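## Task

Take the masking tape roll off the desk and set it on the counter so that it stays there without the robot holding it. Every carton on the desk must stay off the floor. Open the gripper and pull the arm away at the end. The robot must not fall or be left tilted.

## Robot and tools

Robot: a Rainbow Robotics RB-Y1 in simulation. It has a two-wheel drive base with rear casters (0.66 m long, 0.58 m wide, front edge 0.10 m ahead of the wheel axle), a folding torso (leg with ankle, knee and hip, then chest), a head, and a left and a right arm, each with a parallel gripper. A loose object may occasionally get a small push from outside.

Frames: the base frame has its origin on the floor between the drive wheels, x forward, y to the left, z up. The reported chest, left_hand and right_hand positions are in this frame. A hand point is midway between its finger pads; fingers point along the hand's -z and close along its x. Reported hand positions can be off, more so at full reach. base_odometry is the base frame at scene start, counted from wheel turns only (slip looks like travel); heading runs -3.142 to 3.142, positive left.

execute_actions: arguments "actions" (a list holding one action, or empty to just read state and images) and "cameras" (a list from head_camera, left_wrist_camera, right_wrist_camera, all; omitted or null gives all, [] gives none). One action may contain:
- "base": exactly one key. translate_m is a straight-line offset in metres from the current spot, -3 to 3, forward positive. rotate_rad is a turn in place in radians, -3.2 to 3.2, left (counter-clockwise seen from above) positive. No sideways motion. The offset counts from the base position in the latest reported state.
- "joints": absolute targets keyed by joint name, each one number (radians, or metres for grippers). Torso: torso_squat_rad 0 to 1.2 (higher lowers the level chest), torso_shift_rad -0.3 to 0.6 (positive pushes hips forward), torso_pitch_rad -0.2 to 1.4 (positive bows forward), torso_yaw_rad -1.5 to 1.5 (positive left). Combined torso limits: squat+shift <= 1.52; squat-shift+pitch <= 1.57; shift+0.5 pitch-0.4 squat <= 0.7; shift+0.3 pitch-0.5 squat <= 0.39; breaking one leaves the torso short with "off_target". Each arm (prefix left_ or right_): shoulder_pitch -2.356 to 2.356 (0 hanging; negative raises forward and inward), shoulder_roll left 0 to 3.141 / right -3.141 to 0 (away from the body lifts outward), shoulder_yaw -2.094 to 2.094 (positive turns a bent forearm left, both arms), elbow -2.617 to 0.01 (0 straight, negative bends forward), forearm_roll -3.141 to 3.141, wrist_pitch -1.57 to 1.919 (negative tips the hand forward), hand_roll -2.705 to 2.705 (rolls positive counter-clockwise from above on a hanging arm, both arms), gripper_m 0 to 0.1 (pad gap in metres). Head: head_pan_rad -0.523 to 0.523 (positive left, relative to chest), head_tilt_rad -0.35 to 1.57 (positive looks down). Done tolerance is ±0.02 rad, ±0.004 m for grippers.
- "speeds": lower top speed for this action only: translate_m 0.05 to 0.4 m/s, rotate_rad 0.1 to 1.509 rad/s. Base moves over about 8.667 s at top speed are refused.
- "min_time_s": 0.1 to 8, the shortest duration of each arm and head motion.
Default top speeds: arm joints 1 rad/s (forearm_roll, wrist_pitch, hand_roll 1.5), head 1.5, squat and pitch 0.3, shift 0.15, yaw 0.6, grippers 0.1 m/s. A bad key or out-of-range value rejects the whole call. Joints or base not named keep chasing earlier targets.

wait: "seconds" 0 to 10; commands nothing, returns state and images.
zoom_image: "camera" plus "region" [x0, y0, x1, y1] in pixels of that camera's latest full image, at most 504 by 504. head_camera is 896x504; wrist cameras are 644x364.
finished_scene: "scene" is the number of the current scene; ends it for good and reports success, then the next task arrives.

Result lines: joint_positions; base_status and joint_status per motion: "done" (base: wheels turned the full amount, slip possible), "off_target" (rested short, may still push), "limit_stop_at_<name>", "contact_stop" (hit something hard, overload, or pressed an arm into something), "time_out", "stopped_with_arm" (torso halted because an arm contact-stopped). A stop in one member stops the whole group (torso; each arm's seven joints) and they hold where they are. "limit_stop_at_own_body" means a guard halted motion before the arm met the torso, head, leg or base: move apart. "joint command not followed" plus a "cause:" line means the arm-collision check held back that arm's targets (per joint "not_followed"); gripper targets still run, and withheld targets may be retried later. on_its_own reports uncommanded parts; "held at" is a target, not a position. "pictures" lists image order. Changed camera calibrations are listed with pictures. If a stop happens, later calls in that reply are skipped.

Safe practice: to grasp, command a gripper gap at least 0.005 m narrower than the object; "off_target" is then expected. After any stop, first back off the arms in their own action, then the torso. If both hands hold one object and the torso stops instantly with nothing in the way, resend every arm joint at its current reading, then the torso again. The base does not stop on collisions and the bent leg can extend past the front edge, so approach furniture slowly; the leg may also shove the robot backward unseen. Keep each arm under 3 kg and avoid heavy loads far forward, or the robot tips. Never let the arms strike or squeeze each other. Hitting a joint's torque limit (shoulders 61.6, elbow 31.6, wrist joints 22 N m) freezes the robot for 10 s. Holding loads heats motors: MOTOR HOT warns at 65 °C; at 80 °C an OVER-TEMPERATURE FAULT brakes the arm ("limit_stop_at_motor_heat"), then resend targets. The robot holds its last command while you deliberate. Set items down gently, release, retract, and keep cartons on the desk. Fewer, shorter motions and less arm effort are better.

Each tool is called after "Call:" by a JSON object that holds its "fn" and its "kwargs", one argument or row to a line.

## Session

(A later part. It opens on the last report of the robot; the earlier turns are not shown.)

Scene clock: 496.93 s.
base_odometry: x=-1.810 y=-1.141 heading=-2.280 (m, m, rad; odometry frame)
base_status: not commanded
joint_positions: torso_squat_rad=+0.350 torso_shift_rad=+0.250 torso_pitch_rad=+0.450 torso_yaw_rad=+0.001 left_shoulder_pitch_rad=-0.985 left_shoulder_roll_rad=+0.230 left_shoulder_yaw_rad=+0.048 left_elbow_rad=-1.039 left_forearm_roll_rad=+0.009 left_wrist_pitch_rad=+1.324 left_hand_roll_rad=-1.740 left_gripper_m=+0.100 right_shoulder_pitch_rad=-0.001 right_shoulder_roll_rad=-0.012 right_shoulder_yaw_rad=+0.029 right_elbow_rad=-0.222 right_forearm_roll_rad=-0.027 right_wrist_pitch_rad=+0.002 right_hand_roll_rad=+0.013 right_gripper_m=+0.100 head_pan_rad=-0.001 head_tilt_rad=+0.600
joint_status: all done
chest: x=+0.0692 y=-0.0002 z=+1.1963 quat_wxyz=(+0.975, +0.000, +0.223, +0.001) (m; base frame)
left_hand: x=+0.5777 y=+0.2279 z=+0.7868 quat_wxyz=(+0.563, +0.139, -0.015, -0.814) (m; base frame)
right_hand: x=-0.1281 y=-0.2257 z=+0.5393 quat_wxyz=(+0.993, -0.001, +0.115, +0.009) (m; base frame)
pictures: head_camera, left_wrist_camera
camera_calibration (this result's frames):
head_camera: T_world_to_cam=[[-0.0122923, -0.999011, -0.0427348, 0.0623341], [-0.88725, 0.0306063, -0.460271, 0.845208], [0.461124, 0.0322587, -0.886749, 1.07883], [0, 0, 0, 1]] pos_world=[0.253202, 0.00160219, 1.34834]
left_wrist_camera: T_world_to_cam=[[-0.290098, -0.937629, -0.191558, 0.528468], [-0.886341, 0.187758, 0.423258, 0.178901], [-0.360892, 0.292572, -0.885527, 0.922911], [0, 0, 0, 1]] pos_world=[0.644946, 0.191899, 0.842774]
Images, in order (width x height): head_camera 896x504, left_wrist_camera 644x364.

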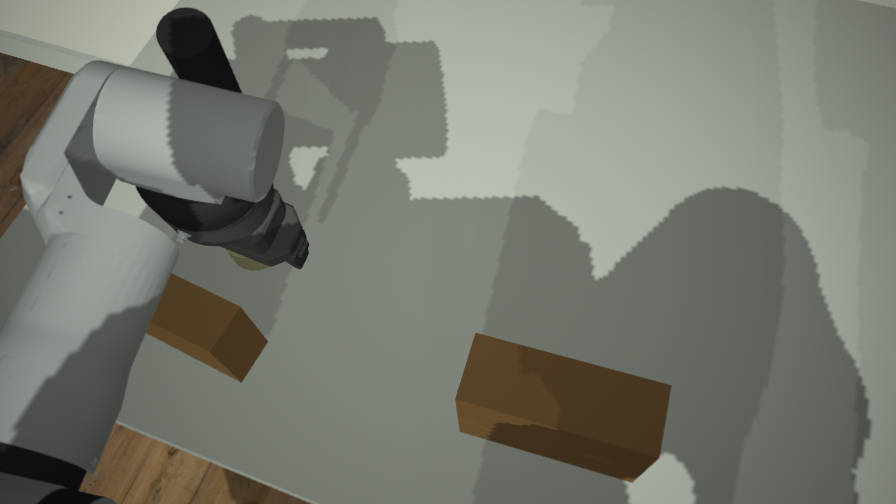

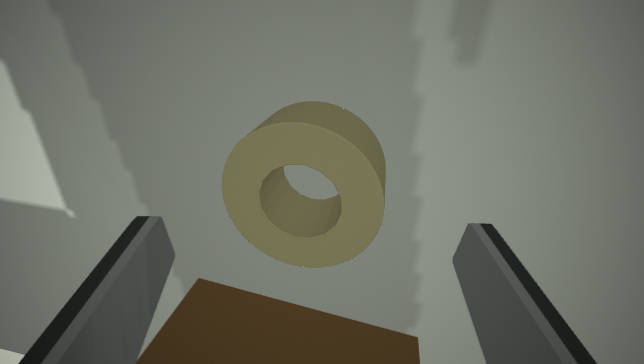

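Call:
{"fn": "execute_actions", "kwargs": {
  "actions": [
    {"joints": {"left_shoulder_pitch_rad": -1.083, "left_elbow_rad": -0.671, "left_wrist_pitch_rad": 1.004}, "min_time_s": 2.0}
  ],
  "cameras": ["head_camera", "left_wrist_camera"]
}}

Scene clock: 517.57 s.
base_odometry: x=-1.810 y=-1.141 heading=-2.280 (m, m, rad; odometry frame)
base_status: not commanded
joint_positions: torso_squat_rad=+0.350 torso_shift_rad=+0.250 torso_pitch_rad=+0.449 torso_yaw_rad=+0.001 left_shoulder_pitch_rad=-1.055 left_shoulder_roll_rad=+0.232 left_shoulder_yaw_rad=+0.049 left_elbow_rad=-0.825 left_forearm_roll_rad=+0.009 left_wrist_pitch_rad=+1.142 left_hand_roll_rad=-1.740 left_gripper_m=+0.100 right_shoulder_pitch_rad=-0.001 right_shoulder_roll_rad=-0.012 right_shoulder_yaw_rad=+0.029 right_elbow_rad=-0.222 right_forearm_roll_rad=-0.027 right_wrist_pitch_rad=+0.002 right_hand_roll_rad=+0.013 right_gripper_m=+0.100 head_pan_rad=-0.001 head_tilt_rad=+0.600
joint_status: left_shoulder_pitch_rad contact_stop_at_left_elbow_rad (moved -0.069 of -0.098); left_elbow_rad contact_stop (moved +0.214 of +0.368); left_wrist_pitch_rad contact_stop_at_left_elbow_rad (moved -0.182 of -0.320)
on_its_own: left_shoulder_pitch_rad is held at -1.052, not at your -1.083, since a contact_stop; left_elbow_rad is held at -0.823, not at your -0.671, since a contact_stop; left_wrist_pitch_rad is held at +1.142, not at your +1.004, since a contact_stop
chest: x=+0.0686 y=-0.0003 z=+1.1965 quat_wxyz=(+0.975, +0.000, +0.222, +0.001) (m; base frame)
left_hand: x=+0.5928 y=+0.2271 z=+0.7646 quat_wxyz=(+0.558, +0.153, -0.027, -0.815) (m; base frame)
right_hand: x=-0.1280 y=-0.2257 z=+0.5392 quat_wxyz=(+0.993, -0.001, +0.114, +0.009) (m; base frame)
pictures: head_camera, left_wrist_camera
camera_calibration (this result's frames):
head_camera: T_world_to_cam=[[-0.012328, -0.998999, -0.0429996, 0.0625041], [-0.886708, 0.030798, -0.461304, 0.845946], [0.462166, 0.0324412, -0.8862, 1.07858], [0, 0, 0, 1]] pos_world=[0.252397, 0.00139785, 1.34876]
left_wrist_camera: T_world_to_cam=[[-0.294734, -0.934778, -0.198299, 0.535144], [-0.898482, 0.200434, 0.390584, 0.231165], [-0.325364, 0.293286, -0.898956, 0.897932], [0, 0, 0, 1]] pos_world=[0.657577, 0.190556, 0.82303]
Images, in order (width x height): head_camera 896x504, left_wrist_camera 644x364.

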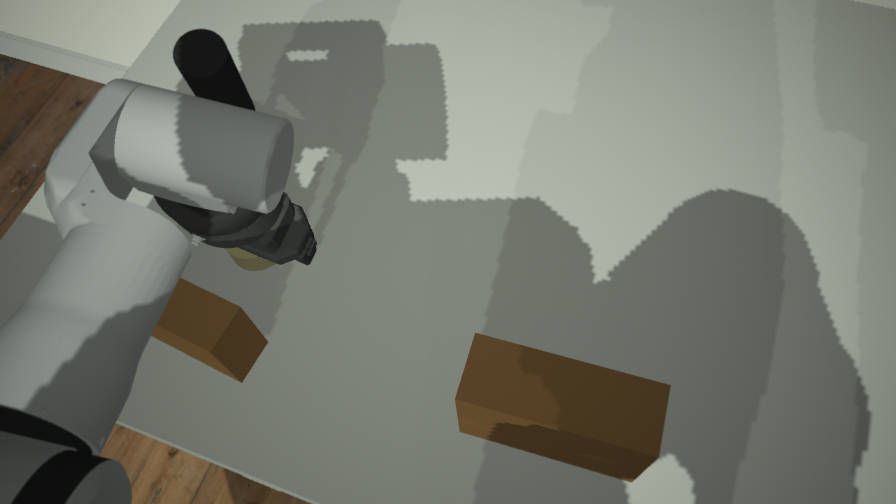

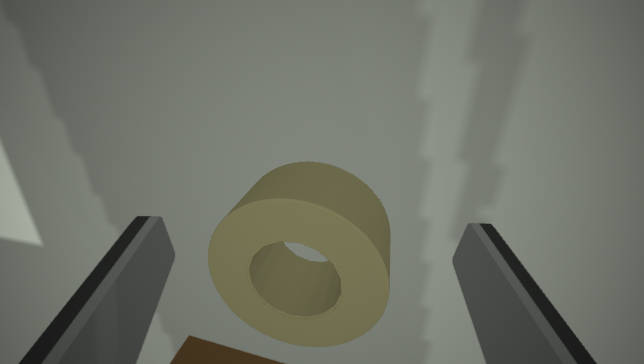

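Call:
{"fn": "execute_actions", "kwargs": {
  "actions": [
    {"joints": {"left_shoulder_pitch_rad": -1.052, "left_elbow_rad": -0.86, "left_wrist_pitch_rad": 1.17}, "min_time_s": 0.8}
  ],
  "cameras": []
}}

Scene clock: 525.57 s.
base_odometry: x=-1.810 y=-1.141 heading=-2.280 (m, m, rad; odometry frame)
base_status: not commanded
joint_positions: torso_squat_rad=+0.350 torso_shift_rad=+0.250 torso_pitch_rad=+0.449 torso_yaw_rad=+0.001 left_shoulder_pitch_rad=-1.053 left_shoulder_roll_rad=+0.232 left_shoulder_yaw_rad=+0.049 left_elbow_rad=-0.860 left_forearm_roll_rad=+0.009 left_wrist_pitch_rad=+1.170 left_hand_roll_rad=-1.740 left_gripper_m=+0.100 right_shoulder_pitch_rad=-0.001 right_shoulder_roll_rad=-0.012 right_shoulder_yaw_rad=+0.029 right_elbow_rad=-0.222 right_forearm_roll_rad=-0.027 right_wrist_pitch_rad=+0.002 right_hand_roll_rad=+0.013 right_gripper_m=+0.100 head_pan_rad=-0.001 head_tilt_rad=+0.600
joint_status: all done
chest: x=+0.0690 y=-0.0003 z=+1.1964 quat_wxyz=(+0.975, +0.000, +0.223, +0.001) (m; base frame)
left_hand: x=+0.5955 y=+0.2251 z=+0.7720 quat_wxyz=(+0.558, +0.154, -0.029, -0.815) (m; base frame)
right_hand: x=-0.1281 y=-0.2257 z=+0.5393 quat_wxyz=(+0.993, -0.001, +0.114, +0.009) (m; base frame)
pictures: none
No camera images: the call's "cameras" was empty. Leave "cameras" out to get every camera's image.

Call:
{"fn": "execute_actions", "kwargs": {
  "actions": [
    {"joints": {"left_gripper_m": 0.03}}
  ],
  "cameras": ["left_wrist_camera"]
}}

Scene clock: 528.43 s.
base_odometry: x=-1.810 y=-1.141 heading=-2.280 (m, m, rad; odometry frame)
base_status: not commanded
joint_positions: torso_squat_rad=+0.350 torso_shift_rad=+0.250 torso_pitch_rad=+0.449 torso_yaw_rad=+0.001 left_shoulder_pitch_rad=-1.053 left_shoulder_roll_rad=+0.232 left_shoulder_yaw_rad=+0.049 left_elbow_rad=-0.860 left_forearm_roll_rad=+0.009 left_wrist_pitch_rad=+1.170 left_hand_roll_rad=-1.740 left_gripper_m=+0.055 right_shoulder_pitch_rad=-0.001 right_shoulder_roll_rad=-0.012 right_shoulder_yaw_rad=+0.029 right_elbow_rad=-0.222 right_forearm_roll_rad=-0.027 right_wrist_pitch_rad=+0.002 right_hand_roll_rad=+0.013 right_gripper_m=+0.100 head_pan_rad=-0.001 head_tilt_rad=+0.600
joint_status: left_gripper_m off_target (ended at +0.055, target +0.030)
chest: x=+0.0690 y=-0.0003 z=+1.1964 quat_wxyz=(+0.975, +0.000, +0.223, +0.001) (m; base frame)
left_hand: x=+0.5955 y=+0.2251 z=+0.7720 quat_wxyz=(+0.558, +0.154, -0.029, -0.815) (m; base frame)
right_hand: x=-0.1281 y=-0.2257 z=+0.5393 quat_wxyz=(+0.993, -0.001, +0.114, +0.009) (m; base frame)
pictures: left_wrist_camera
camera_calibration (this result's frames):
left_wrist_camera: T_world_to_cam=[[-0.294796, -0.9347, -0.198574, 0.535816], [-0.899928, 0.2017, 0.386584, 0.23478], [-0.321288, 0.292666, -0.900623, 0.905123], [0, 0, 0, 1]] pos_world=[0.660047, 0.188574, 0.830811]
Images, in order (width x height): left_wrist_camera 644x364.

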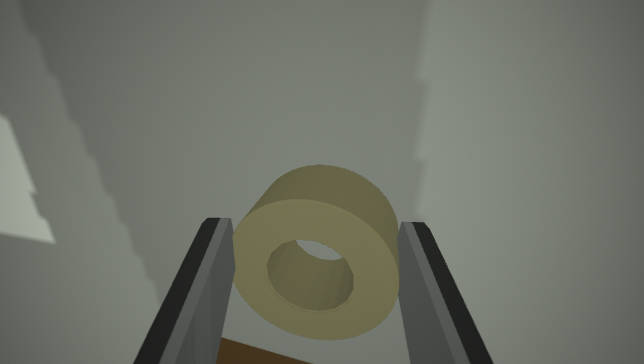

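Call:
{"fn": "execute_actions", "kwargs": {
  "actions": [
    {"joints": {"left_shoulder_pitch_rad": -1.087, "left_elbow_rad": -1.3, "left_wrist_pitch_rad": 1.7}, "min_time_s": 1.5}
  ],
  "cameras": ["head_camera", "left_wrist_camera"]
}}

Scene clock: 534.13 s.
base_odometry: x=-1.810 y=-1.141 heading=-2.280 (m, m, rad; odometry frame)
base_status: not commanded
joint_positions: torso_squat_rad=+0.350 torso_shift_rad=+0.250 torso_pitch_rad=+0.449 torso_yaw_rad=+0.001 left_shoulder_pitch_rad=-1.087 left_shoulder_roll_rad=+0.232 left_shoulder_yaw_rad=+0.049 left_elbow_rad=-1.300 left_forearm_roll_rad=+0.009 left_wrist_pitch_rad=+1.700 left_hand_roll_rad=-1.740 left_gripper_m=+0.055 right_shoulder_pitch_rad=-0.001 right_shoulder_roll_rad=-0.012 right_shoulder_yaw_rad=+0.029 right_elbow_rad=-0.222 right_forearm_roll_rad=-0.027 right_wrist_pitch_rad=+0.002 right_hand_roll_rad=+0.013 right_gripper_m=+0.100 head_pan_rad=-0.001 head_tilt_rad=+0.600
joint_status: all done
chest: x=+0.0690 y=-0.0003 z=+1.1964 quat_wxyz=(+0.975, +0.000, +0.223, +0.001) (m; base frame)
left_hand: x=+0.5888 y=+0.2007 z=+0.8937 quat_wxyz=(+0.558, +0.135, -0.009, -0.819) (m; base frame)
right_hand: x=-0.1281 y=-0.2257 z=+0.5393 quat_wxyz=(+0.993, -0.001, +0.114, +0.009) (m; base frame)
pictures: head_camera, left_wrist_camera
camera_calibration (this result's frames):
head_camera: T_world_to_cam=[[-0.0123294, -0.999002, -0.0429275, 0.0624385], [-0.887054, 0.0307417, -0.46064, 0.845448], [0.4615, 0.0323996, -0.886548, 1.07875], [0, 0, 0, 1]] pos_world=[0.252885, 0.0014347, 1.34849]
left_wrist_camera: T_world_to_cam=[[-0.30417, -0.932938, -0.192632, 0.535015], [-0.877388, 0.195601, 0.438099, 0.128545], [-0.37104, 0.302269, -0.878045, 1.02685], [0, 0, 0, 1]] pos_world=[0.656522, 0.163607, 0.948366]
Images, in order (width x height): head_camera 896x504, left_wrist_camera 644x364.

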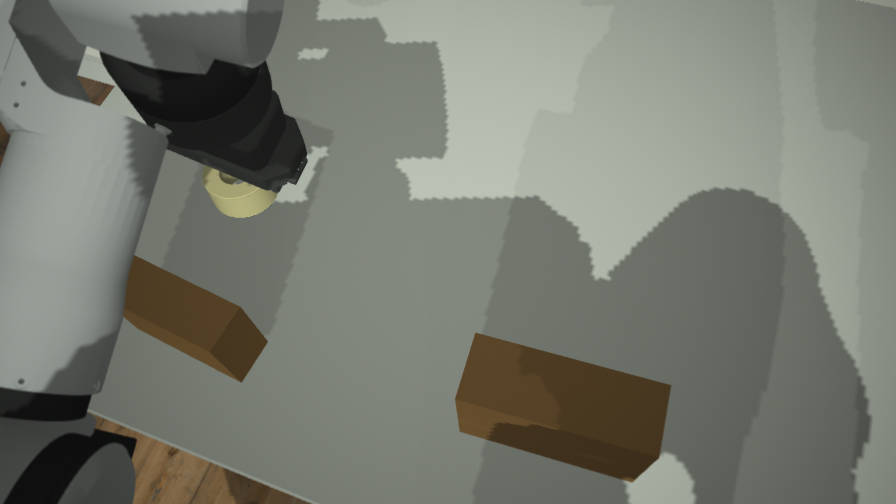

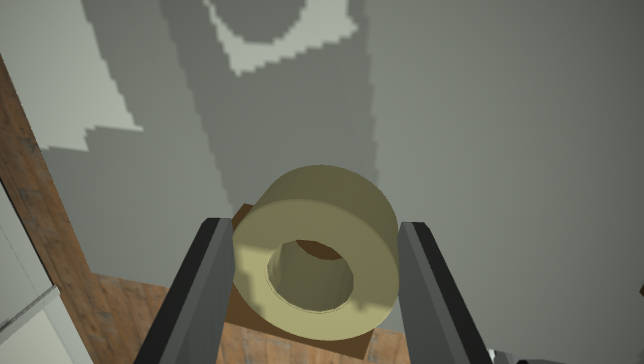

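Call:
{"fn": "execute_actions", "kwargs": {
  "actions": [
    {"joints": {"torso_shift_rad": 0.0, "torso_pitch_rad": 0.1}, "base": {"translate_m": -0.5}}
  ],
  "cameras": ["head_camera"]
}}

Scene clock: 541.13 s.
base_odometry: x=-1.484 y=-0.762 heading=-2.280 (m, m, rad; odometry frame)
base_status: done
joint_positions: torso_squat_rad=+0.350 torso_shift_rad=+0.000 torso_pitch_rad=+0.100 torso_yaw_rad=+0.001 left_shoulder_pitch_rad=-1.087 left_shoulder_roll_rad=+0.232 left_shoulder_yaw_rad=+0.049 left_elbow_rad=-1.300 left_forearm_roll_rad=+0.009 left_wrist_pitch_rad=+1.700 left_hand_roll_rad=-1.740 left_gripper_m=+0.055 right_shoulder_pitch_rad=-0.001 right_shoulder_roll_rad=-0.012 right_shoulder_yaw_rad=+0.029 right_elbow_rad=-0.222 right_forearm_roll_rad=-0.027 right_wrist_pitch_rad=+0.002 right_hand_roll_rad=+0.013 right_gripper_m=+0.100 head_pan_rad=-0.001 head_tilt_rad=+0.600
joint_status: all done
chest: x=-0.1973 y=-0.0003 z=+1.2460 quat_wxyz=(+0.999, +0.000, +0.050, +0.001) (m; base frame)
left_hand: x=+0.3948 y=+0.2006 z=+1.1398 quat_wxyz=(+0.548, +0.275, -0.106, -0.783) (m; base frame)
right_hand: x=-0.1573 y=-0.2257 z=+0.5611 quat_wxyz=(+0.998, -0.003, -0.060, +0.009) (m; base frame)
pictures: head_camera
camera_calibration (this result's frames):
head_camera: T_world_to_cam=[[0.00299614, -0.999002, -0.0445599, 0.0663287], [-0.6755, 0.0308348, -0.736715, 1.01782], [0.737354, 0.0323075, -0.674734, 1.03612], [0, 0, 0, 1]] pos_world=[-0.0766462, 0.0014037, 1.45191]
Images, in order (width x height): head_camera 896x504.

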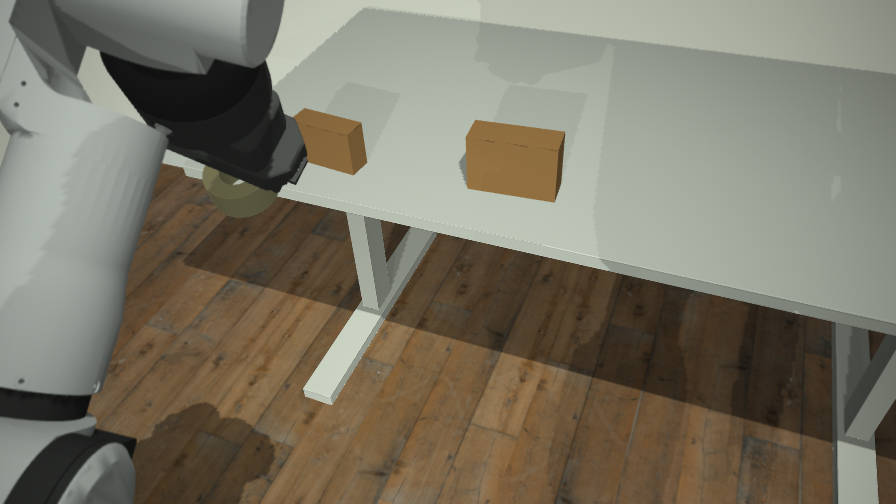

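Call:
{"fn": "execute_actions", "kwargs": {
  "actions": [
    {"base": {"rotate_rad": 2.75}, "joints": {"head_tilt_rad": 0.3}}
  ],
  "cameras": ["head_camera"]
}}

Scene clock: 563.97 s.
base_odometry: x=-1.484 y=-0.761 heading=+0.469 (m, m, rad; odometry frame)
base_status: done
joint_positions: torso_squat_rad=+0.350 torso_shift_rad=+0.000 torso_pitch_rad=+0.100 torso_yaw_rad=+0.001 left_shoulder_pitch_rad=-1.087 left_shoulder_roll_rad=+0.232 left_shoulder_yaw_rad=+0.049 left_elbow_rad=-1.300 left_forearm_roll_rad=+0.009 left_wrist_pitch_rad=+1.700 left_hand_roll_rad=-1.740 left_gripper_m=+0.055 right_shoulder_pitch_rad=-0.001 right_shoulder_roll_rad=-0.012 right_shoulder_yaw_rad=+0.029 right_elbow_rad=-0.222 right_forearm_roll_rad=-0.027 right_wrist_pitch_rad=+0.002 right_hand_roll_rad=+0.013 right_gripper_m=+0.100 head_pan_rad=-0.001 head_tilt_rad=+0.300
joint_status: all done
chest: x=-0.1973 y=-0.0003 z=+1.2460 quat_wxyz=(+0.999, +0.000, +0.050, +0.001) (m; base frame)
left_hand: x=+0.3949 y=+0.2006 z=+1.1398 quat_wxyz=(+0.548, +0.275, -0.106, -0.783) (m; base frame)
right_hand: x=-0.1573 y=-0.2258 z=+0.5611 quat_wxyz=(+0.998, -0.003, -0.060, +0.009) (m; base frame)
pictures: head_camera
camera_calibration (this result's frames):
head_camera: T_world_to_cam=[[0.0159615, -0.998997, -0.0418435, 0.0644846], [-0.427641, 0.0310074, -0.903417, 1.29691], [0.903808, 0.0323139, -0.426717, 0.70412], [0, 0, 0, 1]] pos_world=[-0.0828082, 0.00145328, 1.47481]
Images, in order (width x height): head_camera 896x504.

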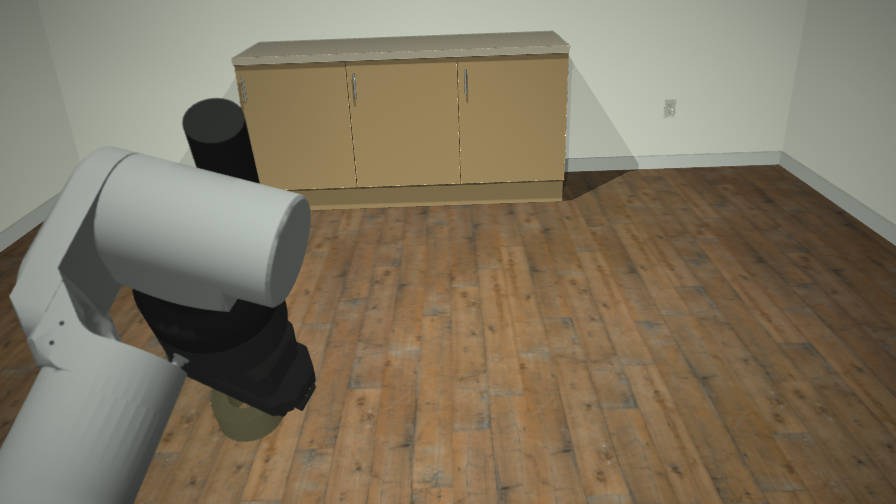

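Call:
{"fn": "execute_actions", "kwargs": {
  "actions": [
    {"base": {"translate_m": 3.0}, "joints": {"head_tilt_rad": 0.5}}
  ],
  "cameras": ["head_camera"]
}}

Scene clock: 582.57 s.
base_odometry: x=+1.191 y=+0.596 heading=+0.469 (m, m, rad; odometry frame)
base_status: done
joint_positions: torso_squat_rad=+0.350 torso_shift_rad=+0.000 torso_pitch_rad=+0.100 torso_yaw_rad=+0.001 left_shoulder_pitch_rad=-1.087 left_shoulder_roll_rad=+0.232 left_shoulder_yaw_rad=+0.049 left_elbow_rad=-1.300 left_forearm_roll_rad=+0.009 left_wrist_pitch_rad=+1.700 left_hand_roll_rad=-1.740 left_gripper_m=+0.055 right_shoulder_pitch_rad=-0.001 right_shoulder_roll_rad=-0.012 right_shoulder_yaw_rad=+0.029 right_elbow_rad=-0.222 right_forearm_roll_rad=-0.027 right_wrist_pitch_rad=+0.002 right_hand_roll_rad=+0.013 right_gripper_m=+0.100 head_pan_rad=-0.001 head_tilt_rad=+0.500
joint_status: all done
chest: x=-0.1971 y=-0.0003 z=+1.2460 quat_wxyz=(+0.999, +0.000, +0.050, +0.001) (m; base frame)
left_hand: x=+0.3950 y=+0.2006 z=+1.1397 quat_wxyz=(+0.548, +0.275, -0.106, -0.783) (m; base frame)
right_hand: x=-0.1573 y=-0.2258 z=+0.5611 quat_wxyz=(+0.998, -0.003, -0.060, +0.009) (m; base frame)
pictures: head_camera
camera_calibration (this result's frames):
head_camera: T_world_to_cam=[[0.00738561, -0.999002, -0.0440431, 0.0663237], [-0.598772, 0.0308573, -0.800325, 1.12169], [0.800885, 0.0322827, -0.597947, 0.934987], [0, 0, 0, 1]] pos_world=[-0.0776724, 0.00146143, 1.45971]
Images, in order (width x height): head_camera 896x504.

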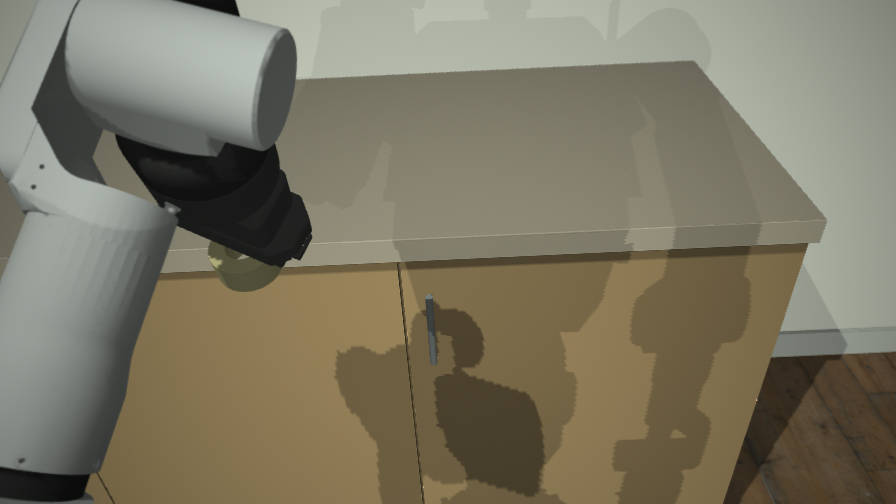

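Call:
{"fn": "execute_actions", "kwargs": {
  "actions": [
    {"base": {"translate_m": 0.3}, "joints": {"left_shoulder_pitch_rad": -1.233, "left_elbow_rad": -1.36, "left_wrist_pitch_rad": 1.895}, "min_time_s": 1.5}
  ],
  "cameras": []
}}

Call:
{"fn": "execute_actions", "kwargs": {
  "actions": [
    {"joints": {"torso_shift_rad": 0.25, "torso_pitch_rad": 0.45, "head_tilt_rad": 0.6}}
  ],
  "cameras": ["head_camera"]
}}

Scene clock: 604.00 s.
base_odometry: x=+1.459 y=+0.731 heading=+0.470 (m, m, rad; odometry frame)
base_status: done
joint_positions: torso_squat_rad=+0.350 torso_shift_rad=+0.000 torso_pitch_rad=+0.100 torso_yaw_rad=+0.001 left_shoulder_pitch_rad=-1.233 left_shoulder_roll_rad=+0.232 left_shoulder_yaw_rad=+0.049 left_elbow_rad=-1.360 left_forearm_roll_rad=+0.009 left_wrist_pitch_rad=+1.895 left_hand_roll_rad=-1.740 left_gripper_m=+0.055 right_shoulder_pitch_rad=-0.001 right_shoulder_roll_rad=-0.012 right_shoulder_yaw_rad=+0.029 right_elbow_rad=-0.222 right_forearm_roll_rad=-0.027 right_wrist_pitch_rad=+0.002 right_hand_roll_rad=+0.013 right_gripper_m=+0.100 head_pan_rad=-0.001 head_tilt_rad=+0.500
joint_status: all done
chest: x=-0.1970 y=-0.0003 z=+1.2460 quat_wxyz=(+0.999, +0.000, +0.050, +0.001) (m; base frame)
left_hand: x=+0.3783 y=+0.1765 z=+1.2145 quat_wxyz=(+0.539, +0.280, -0.105, -0.787) (m; base frame)
right_hand: x=-0.1572 y=-0.2258 z=+0.5611 quat_wxyz=(+0.998, -0.003, -0.060, +0.009) (m; base frame)
pictures: none
No camera images: the call's "cameras" was empty. Leave "cameras" out to get every camera's image.

Scene clock: 606.60 s.
base_odometry: x=+1.459 y=+0.731 heading=+0.470 (m, m, rad; odometry frame)
base_status: not commanded
joint_positions: torso_squat_rad=+0.350 torso_shift_rad=+0.250 torso_pitch_rad=+0.450 torso_yaw_rad=+0.001 left_shoulder_pitch_rad=-1.233 left_shoulder_roll_rad=+0.232 left_shoulder_yaw_rad=+0.049 left_elbow_rad=-1.360 left_forearm_roll_rad=+0.009 left_wrist_pitch_rad=+1.895 left_hand_roll_rad=-1.740 left_gripper_m=+0.055 right_shoulder_pitch_rad=-0.001 right_shoulder_roll_rad=-0.012 right_shoulder_yaw_rad=+0.029 right_elbow_rad=-0.222 right_forearm_roll_rad=-0.027 right_wrist_pitch_rad=+0.002 right_hand_roll_rad=+0.013 right_gripper_m=+0.100 head_pan_rad=-0.001 head_tilt_rad=+0.600
joint_status: all done
chest: x=+0.0692 y=-0.0003 z=+1.1963 quat_wxyz=(+0.975, +0.000, +0.223, +0.001) (m; base frame)
left_hand: x=+0.5989 y=+0.1765 z=+0.9697 quat_wxyz=(+0.549, +0.139, -0.010, -0.824) (m; base frame)
right_hand: x=-0.1280 y=-0.2258 z=+0.5393 quat_wxyz=(+0.993, -0.001, +0.115, +0.009) (m; base frame)
pictures: head_camera
camera_calibration (this result's frames):
head_camera: T_world_to_cam=[[-0.0123307, -0.999006, -0.042837, 0.0623803], [-0.887218, 0.0306896, -0.460329, 0.845286], [0.461186, 0.0323296, -0.886714, 1.07877], [0, 0, 0, 1]] pos_world=[0.253207, 0.00150047, 1.34835]
Images, in order (width x height): head_camera 896x504.

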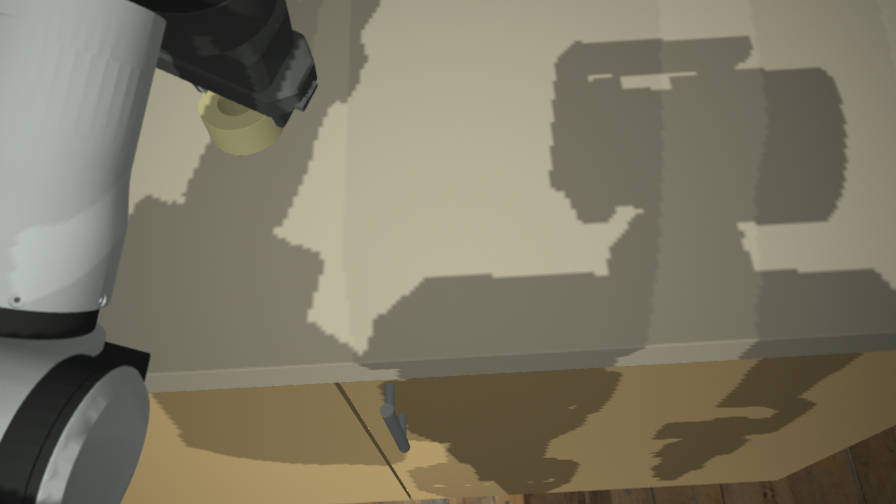

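Call:
{"fn": "execute_actions", "kwargs": {
  "actions": [
    {"joints": {"left_shoulder_pitch_rad": -1.168, "left_elbow_rad": -1.324, "left_wrist_pitch_rad": 1.792}, "min_time_s": 1.5}
  ],
  "cameras": ["left_wrist_camera"]
}}

Scene clock: 618.33 s.
base_odometry: x=+1.459 y=+0.731 heading=+0.470 (m, m, rad; odometry frame)
base_status: not commanded
joint_positions: torso_squat_rad=+0.350 torso_shift_rad=+0.250 torso_pitch_rad=+0.449 torso_yaw_rad=+0.001 left_shoulder_pitch_rad=-1.194 left_shoulder_roll_rad=+0.231 left_shoulder_yaw_rad=+0.049 left_elbow_rad=-1.340 left_forearm_roll_rad=+0.010 left_wrist_pitch_rad=+1.806 left_hand_roll_rad=-1.740 left_gripper_m=+0.058 right_shoulder_pitch_rad=-0.001 right_shoulder_roll_rad=-0.012 right_shoulder_yaw_rad=+0.029 right_elbow_rad=-0.222 right_forearm_roll_rad=-0.027 right_wrist_pitch_rad=+0.002 right_hand_roll_rad=+0.013 right_gripper_m=+0.100 head_pan_rad=-0.001 head_tilt_rad=+0.600
joint_status: left_shoulder_pitch_rad contact_stop (moved +0.039 of +0.065); left_elbow_rad contact_stop (moved +0.020 of +0.036); the others done
on_its_own: left_shoulder_pitch_rad is held at -1.191, not at your -1.168, since a contact_stop
chest: x=+0.0687 y=-0.0003 z=+1.1965 quat_wxyz=(+0.975, +0.000, +0.223, +0.001) (m; base frame)
left_hand: x=+0.6048 y=+0.1803 z=+0.9504 quat_wxyz=(+0.549, +0.148, -0.022, -0.822) (m; base frame)
right_hand: x=-0.1280 y=-0.2257 z=+0.5392 quat_wxyz=(+0.993, -0.001, +0.114, +0.009) (m; base frame)
pictures: left_wrist_camera
camera_calibration (this result's frames):
left_wrist_camera: T_world_to_cam=[[-0.31783, -0.926851, -0.199826, 0.545723], [-0.888279, 0.21737, 0.404612, 0.156215], [-0.331579, 0.306099, -0.892389, 1.07782], [0, 0, 0, 1]] pos_world=[0.669591, 0.141929, 1.00767]
Images, in order (width x height): left_wrist_camera 644x364.

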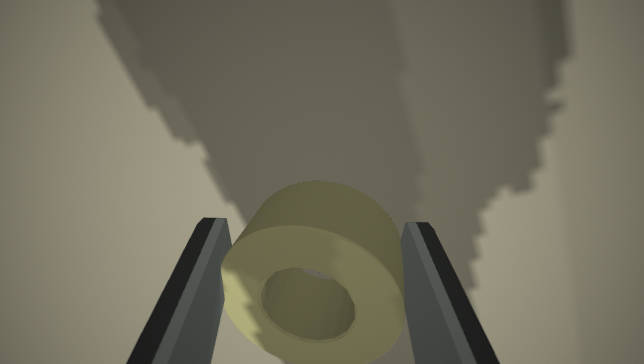

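Call:
{"fn": "execute_actions", "kwargs": {
  "actions": [
    {"joints": {"left_gripper_m": 0.1}}
  ],
  "cameras": []
}}

Call:
{"fn": "execute_actions", "kwargs": {
  "actions": [
    {"joints": {"left_shoulder_pitch_rad": -1.3, "left_elbow_rad": -1.45, "left_wrist_pitch_rad": 1.9}, "min_time_s": 1.0}
  ],
  "cameras": ["head_camera"]
}}

Scene clock: 623.37 s.
base_odometry: x=+1.459 y=+0.731 heading=+0.470 (m, m, rad; odometry frame)
base_status: not commanded
joint_positions: torso_squat_rad=+0.350 torso_shift_rad=+0.249 torso_pitch_rad=+0.448 torso_yaw_rad=+0.001 left_shoulder_pitch_rad=-1.197 left_shoulder_roll_rad=+0.233 left_shoulder_yaw_rad=+0.050 left_elbow_rad=-1.342 left_forearm_roll_rad=+0.009 left_wrist_pitch_rad=+1.806 left_hand_roll_rad=-1.740 left_gripper_m=+0.099 right_shoulder_pitch_rad=-0.001 right_shoulder_roll_rad=-0.012 right_shoulder_yaw_rad=+0.029 right_elbow_rad=-0.222 right_forearm_roll_rad=-0.027 right_wrist_pitch_rad=+0.002 right_hand_roll_rad=+0.013 right_gripper_m=+0.100 head_pan_rad=-0.001 head_tilt_rad=+0.600
joint_status: all done
on_its_own: left_shoulder_pitch_rad is held at -1.191, not at your -1.168, since a contact_stop
chest: x=+0.0683 y=-0.0003 z=+1.1966 quat_wxyz=(+0.975, +0.000, +0.222, +0.001) (m; base frame)
left_hand: x=+0.6060 y=+0.1809 z=+0.9533 quat_wxyz=(+0.549, +0.151, -0.024, -0.822) (m; base frame)
right_hand: x=-0.1279 y=-0.2257 z=+0.5392 quat_wxyz=(+0.993, -0.001, +0.114, +0.009) (m; base frame)
pictures: none
No camera images: the call's "cameras" was empty. Leave "cameras" out to get every camera's image.

Scene clock: 624.67 s.
base_odometry: x=+1.459 y=+0.731 heading=+0.470 (m, m, rad; odometry frame)
base_status: not commanded
joint_positions: torso_squat_rad=+0.350 torso_shift_rad=+0.250 torso_pitch_rad=+0.449 torso_yaw_rad=+0.001 left_shoulder_pitch_rad=-1.300 left_shoulder_roll_rad=+0.231 left_shoulder_yaw_rad=+0.049 left_elbow_rad=-1.450 left_forearm_roll_rad=+0.010 left_wrist_pitch_rad=+1.900 left_hand_roll_rad=-1.740 left_gripper_m=+0.100 right_shoulder_pitch_rad=-0.001 right_shoulder_roll_rad=-0.012 right_shoulder_yaw_rad=+0.029 right_elbow_rad=-0.222 right_forearm_roll_rad=-0.027 right_wrist_pitch_rad=+0.002 right_hand_roll_rad=+0.013 right_gripper_m=+0.100 head_pan_rad=-0.001 head_tilt_rad=+0.600
joint_status: all done
chest: x=+0.0690 y=-0.0003 z=+1.1964 quat_wxyz=(+0.975, +0.000, +0.223, +0.001) (m; base frame)
left_hand: x=+0.6213 y=+0.1563 z=+1.0278 quat_wxyz=(+0.533, +0.190, -0.064, -0.822) (m; base frame)
right_hand: x=-0.1280 y=-0.2257 z=+0.5392 quat_wxyz=(+0.993, -0.001, +0.114, +0.009) (m; base frame)
pictures: head_camera
camera_calibration (this result's frames):
head_camera: T_world_to_cam=[[-0.0122893, -0.999002, -0.042953, 0.0624614], [-0.887031, 0.0307195, -0.460686, 0.845513], [0.461546, 0.0324392, -0.886523, 1.0787], [0, 0, 0, 1]] pos_world=[0.252893, 0.00143306, 1.34849]
Images, in order (width x height): head_camera 896x504.

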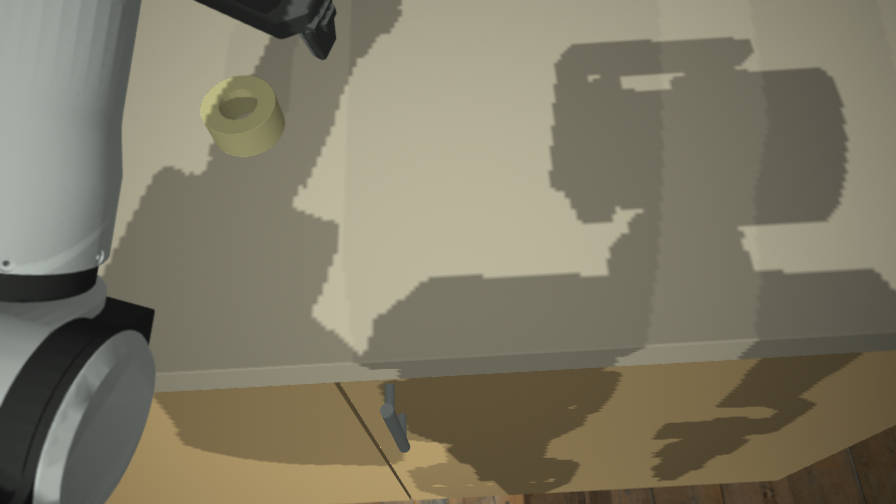

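The tape is resting on the counter. Now I'll straighten up and back away.

Call:
{"fn": "execute_actions", "kwargs": {
  "actions": [
    {"joints": {"torso_shift_rad": 0.0, "torso_pitch_rad": 0.0}, "base": {"translate_m": -0.6}}
  ],
  "cameras": ["head_camera"]
}}

Scene clock: 630.13 s.
base_odometry: x=+0.924 y=+0.459 heading=+0.471 (m, m, rad; odometry frame)
base_status: done
joint_positions: torso_squat_rad=+0.350 torso_shift_rad=+0.000 torso_pitch_rad=+0.000 torso_yaw_rad=+0.001 left_shoulder_pitch_rad=-1.300 left_shoulder_roll_rad=+0.231 left_shoulder_yaw_rad=+0.049 left_elbow_rad=-1.450 left_forearm_roll_rad=+0.010 left_wrist_pitch_rad=+1.900 left_hand_roll_rad=-1.740 left_gripper_m=+0.100 right_shoulder_pitch_rad=-0.001 right_shoulder_roll_rad=-0.012 right_shoulder_yaw_rad=+0.029 right_elbow_rad=-0.222 right_forearm_roll_rad=-0.027 right_wrist_pitch_rad=+0.002 right_hand_roll_rad=+0.013 right_gripper_m=+0.100 head_pan_rad=-0.001 head_tilt_rad=+0.600
joint_status: all done
chest: x=-0.2282 y=-0.0003 z=+1.2476 quat_wxyz=(+1.000, +0.000, +0.000, +0.001) (m; base frame)
left_hand: x=+0.3425 y=+0.1561 z=+1.3360 quat_wxyz=(+0.505, +0.368, -0.181, -0.759) (m; base frame)
right_hand: x=-0.1200 y=-0.2257 z=+0.5701 quat_wxyz=(+0.994, -0.003, -0.110, +0.009) (m; base frame)
pictures: head_camera
camera_calibration (this result's frames):
head_camera: T_world_to_cam=[[0.00740409, -0.999003, -0.0440307, 0.066836], [-0.598515, 0.0308466, -0.800517, 1.09526], [0.801077, 0.0322801, -0.59769, 0.978349], [0, 0, 0, 1]] pos_world=[-0.128698, 0.00140306, 1.46447]
Images, in order (width x height): head_camera 896x504.

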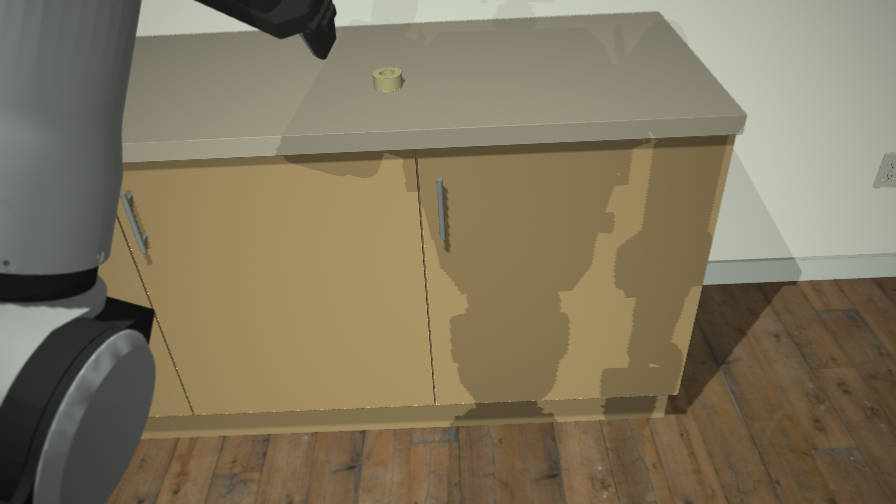

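Call:
{"fn": "finished_scene", "kwargs": {
  "scene": 1
}}

The scene is finished: the task was done.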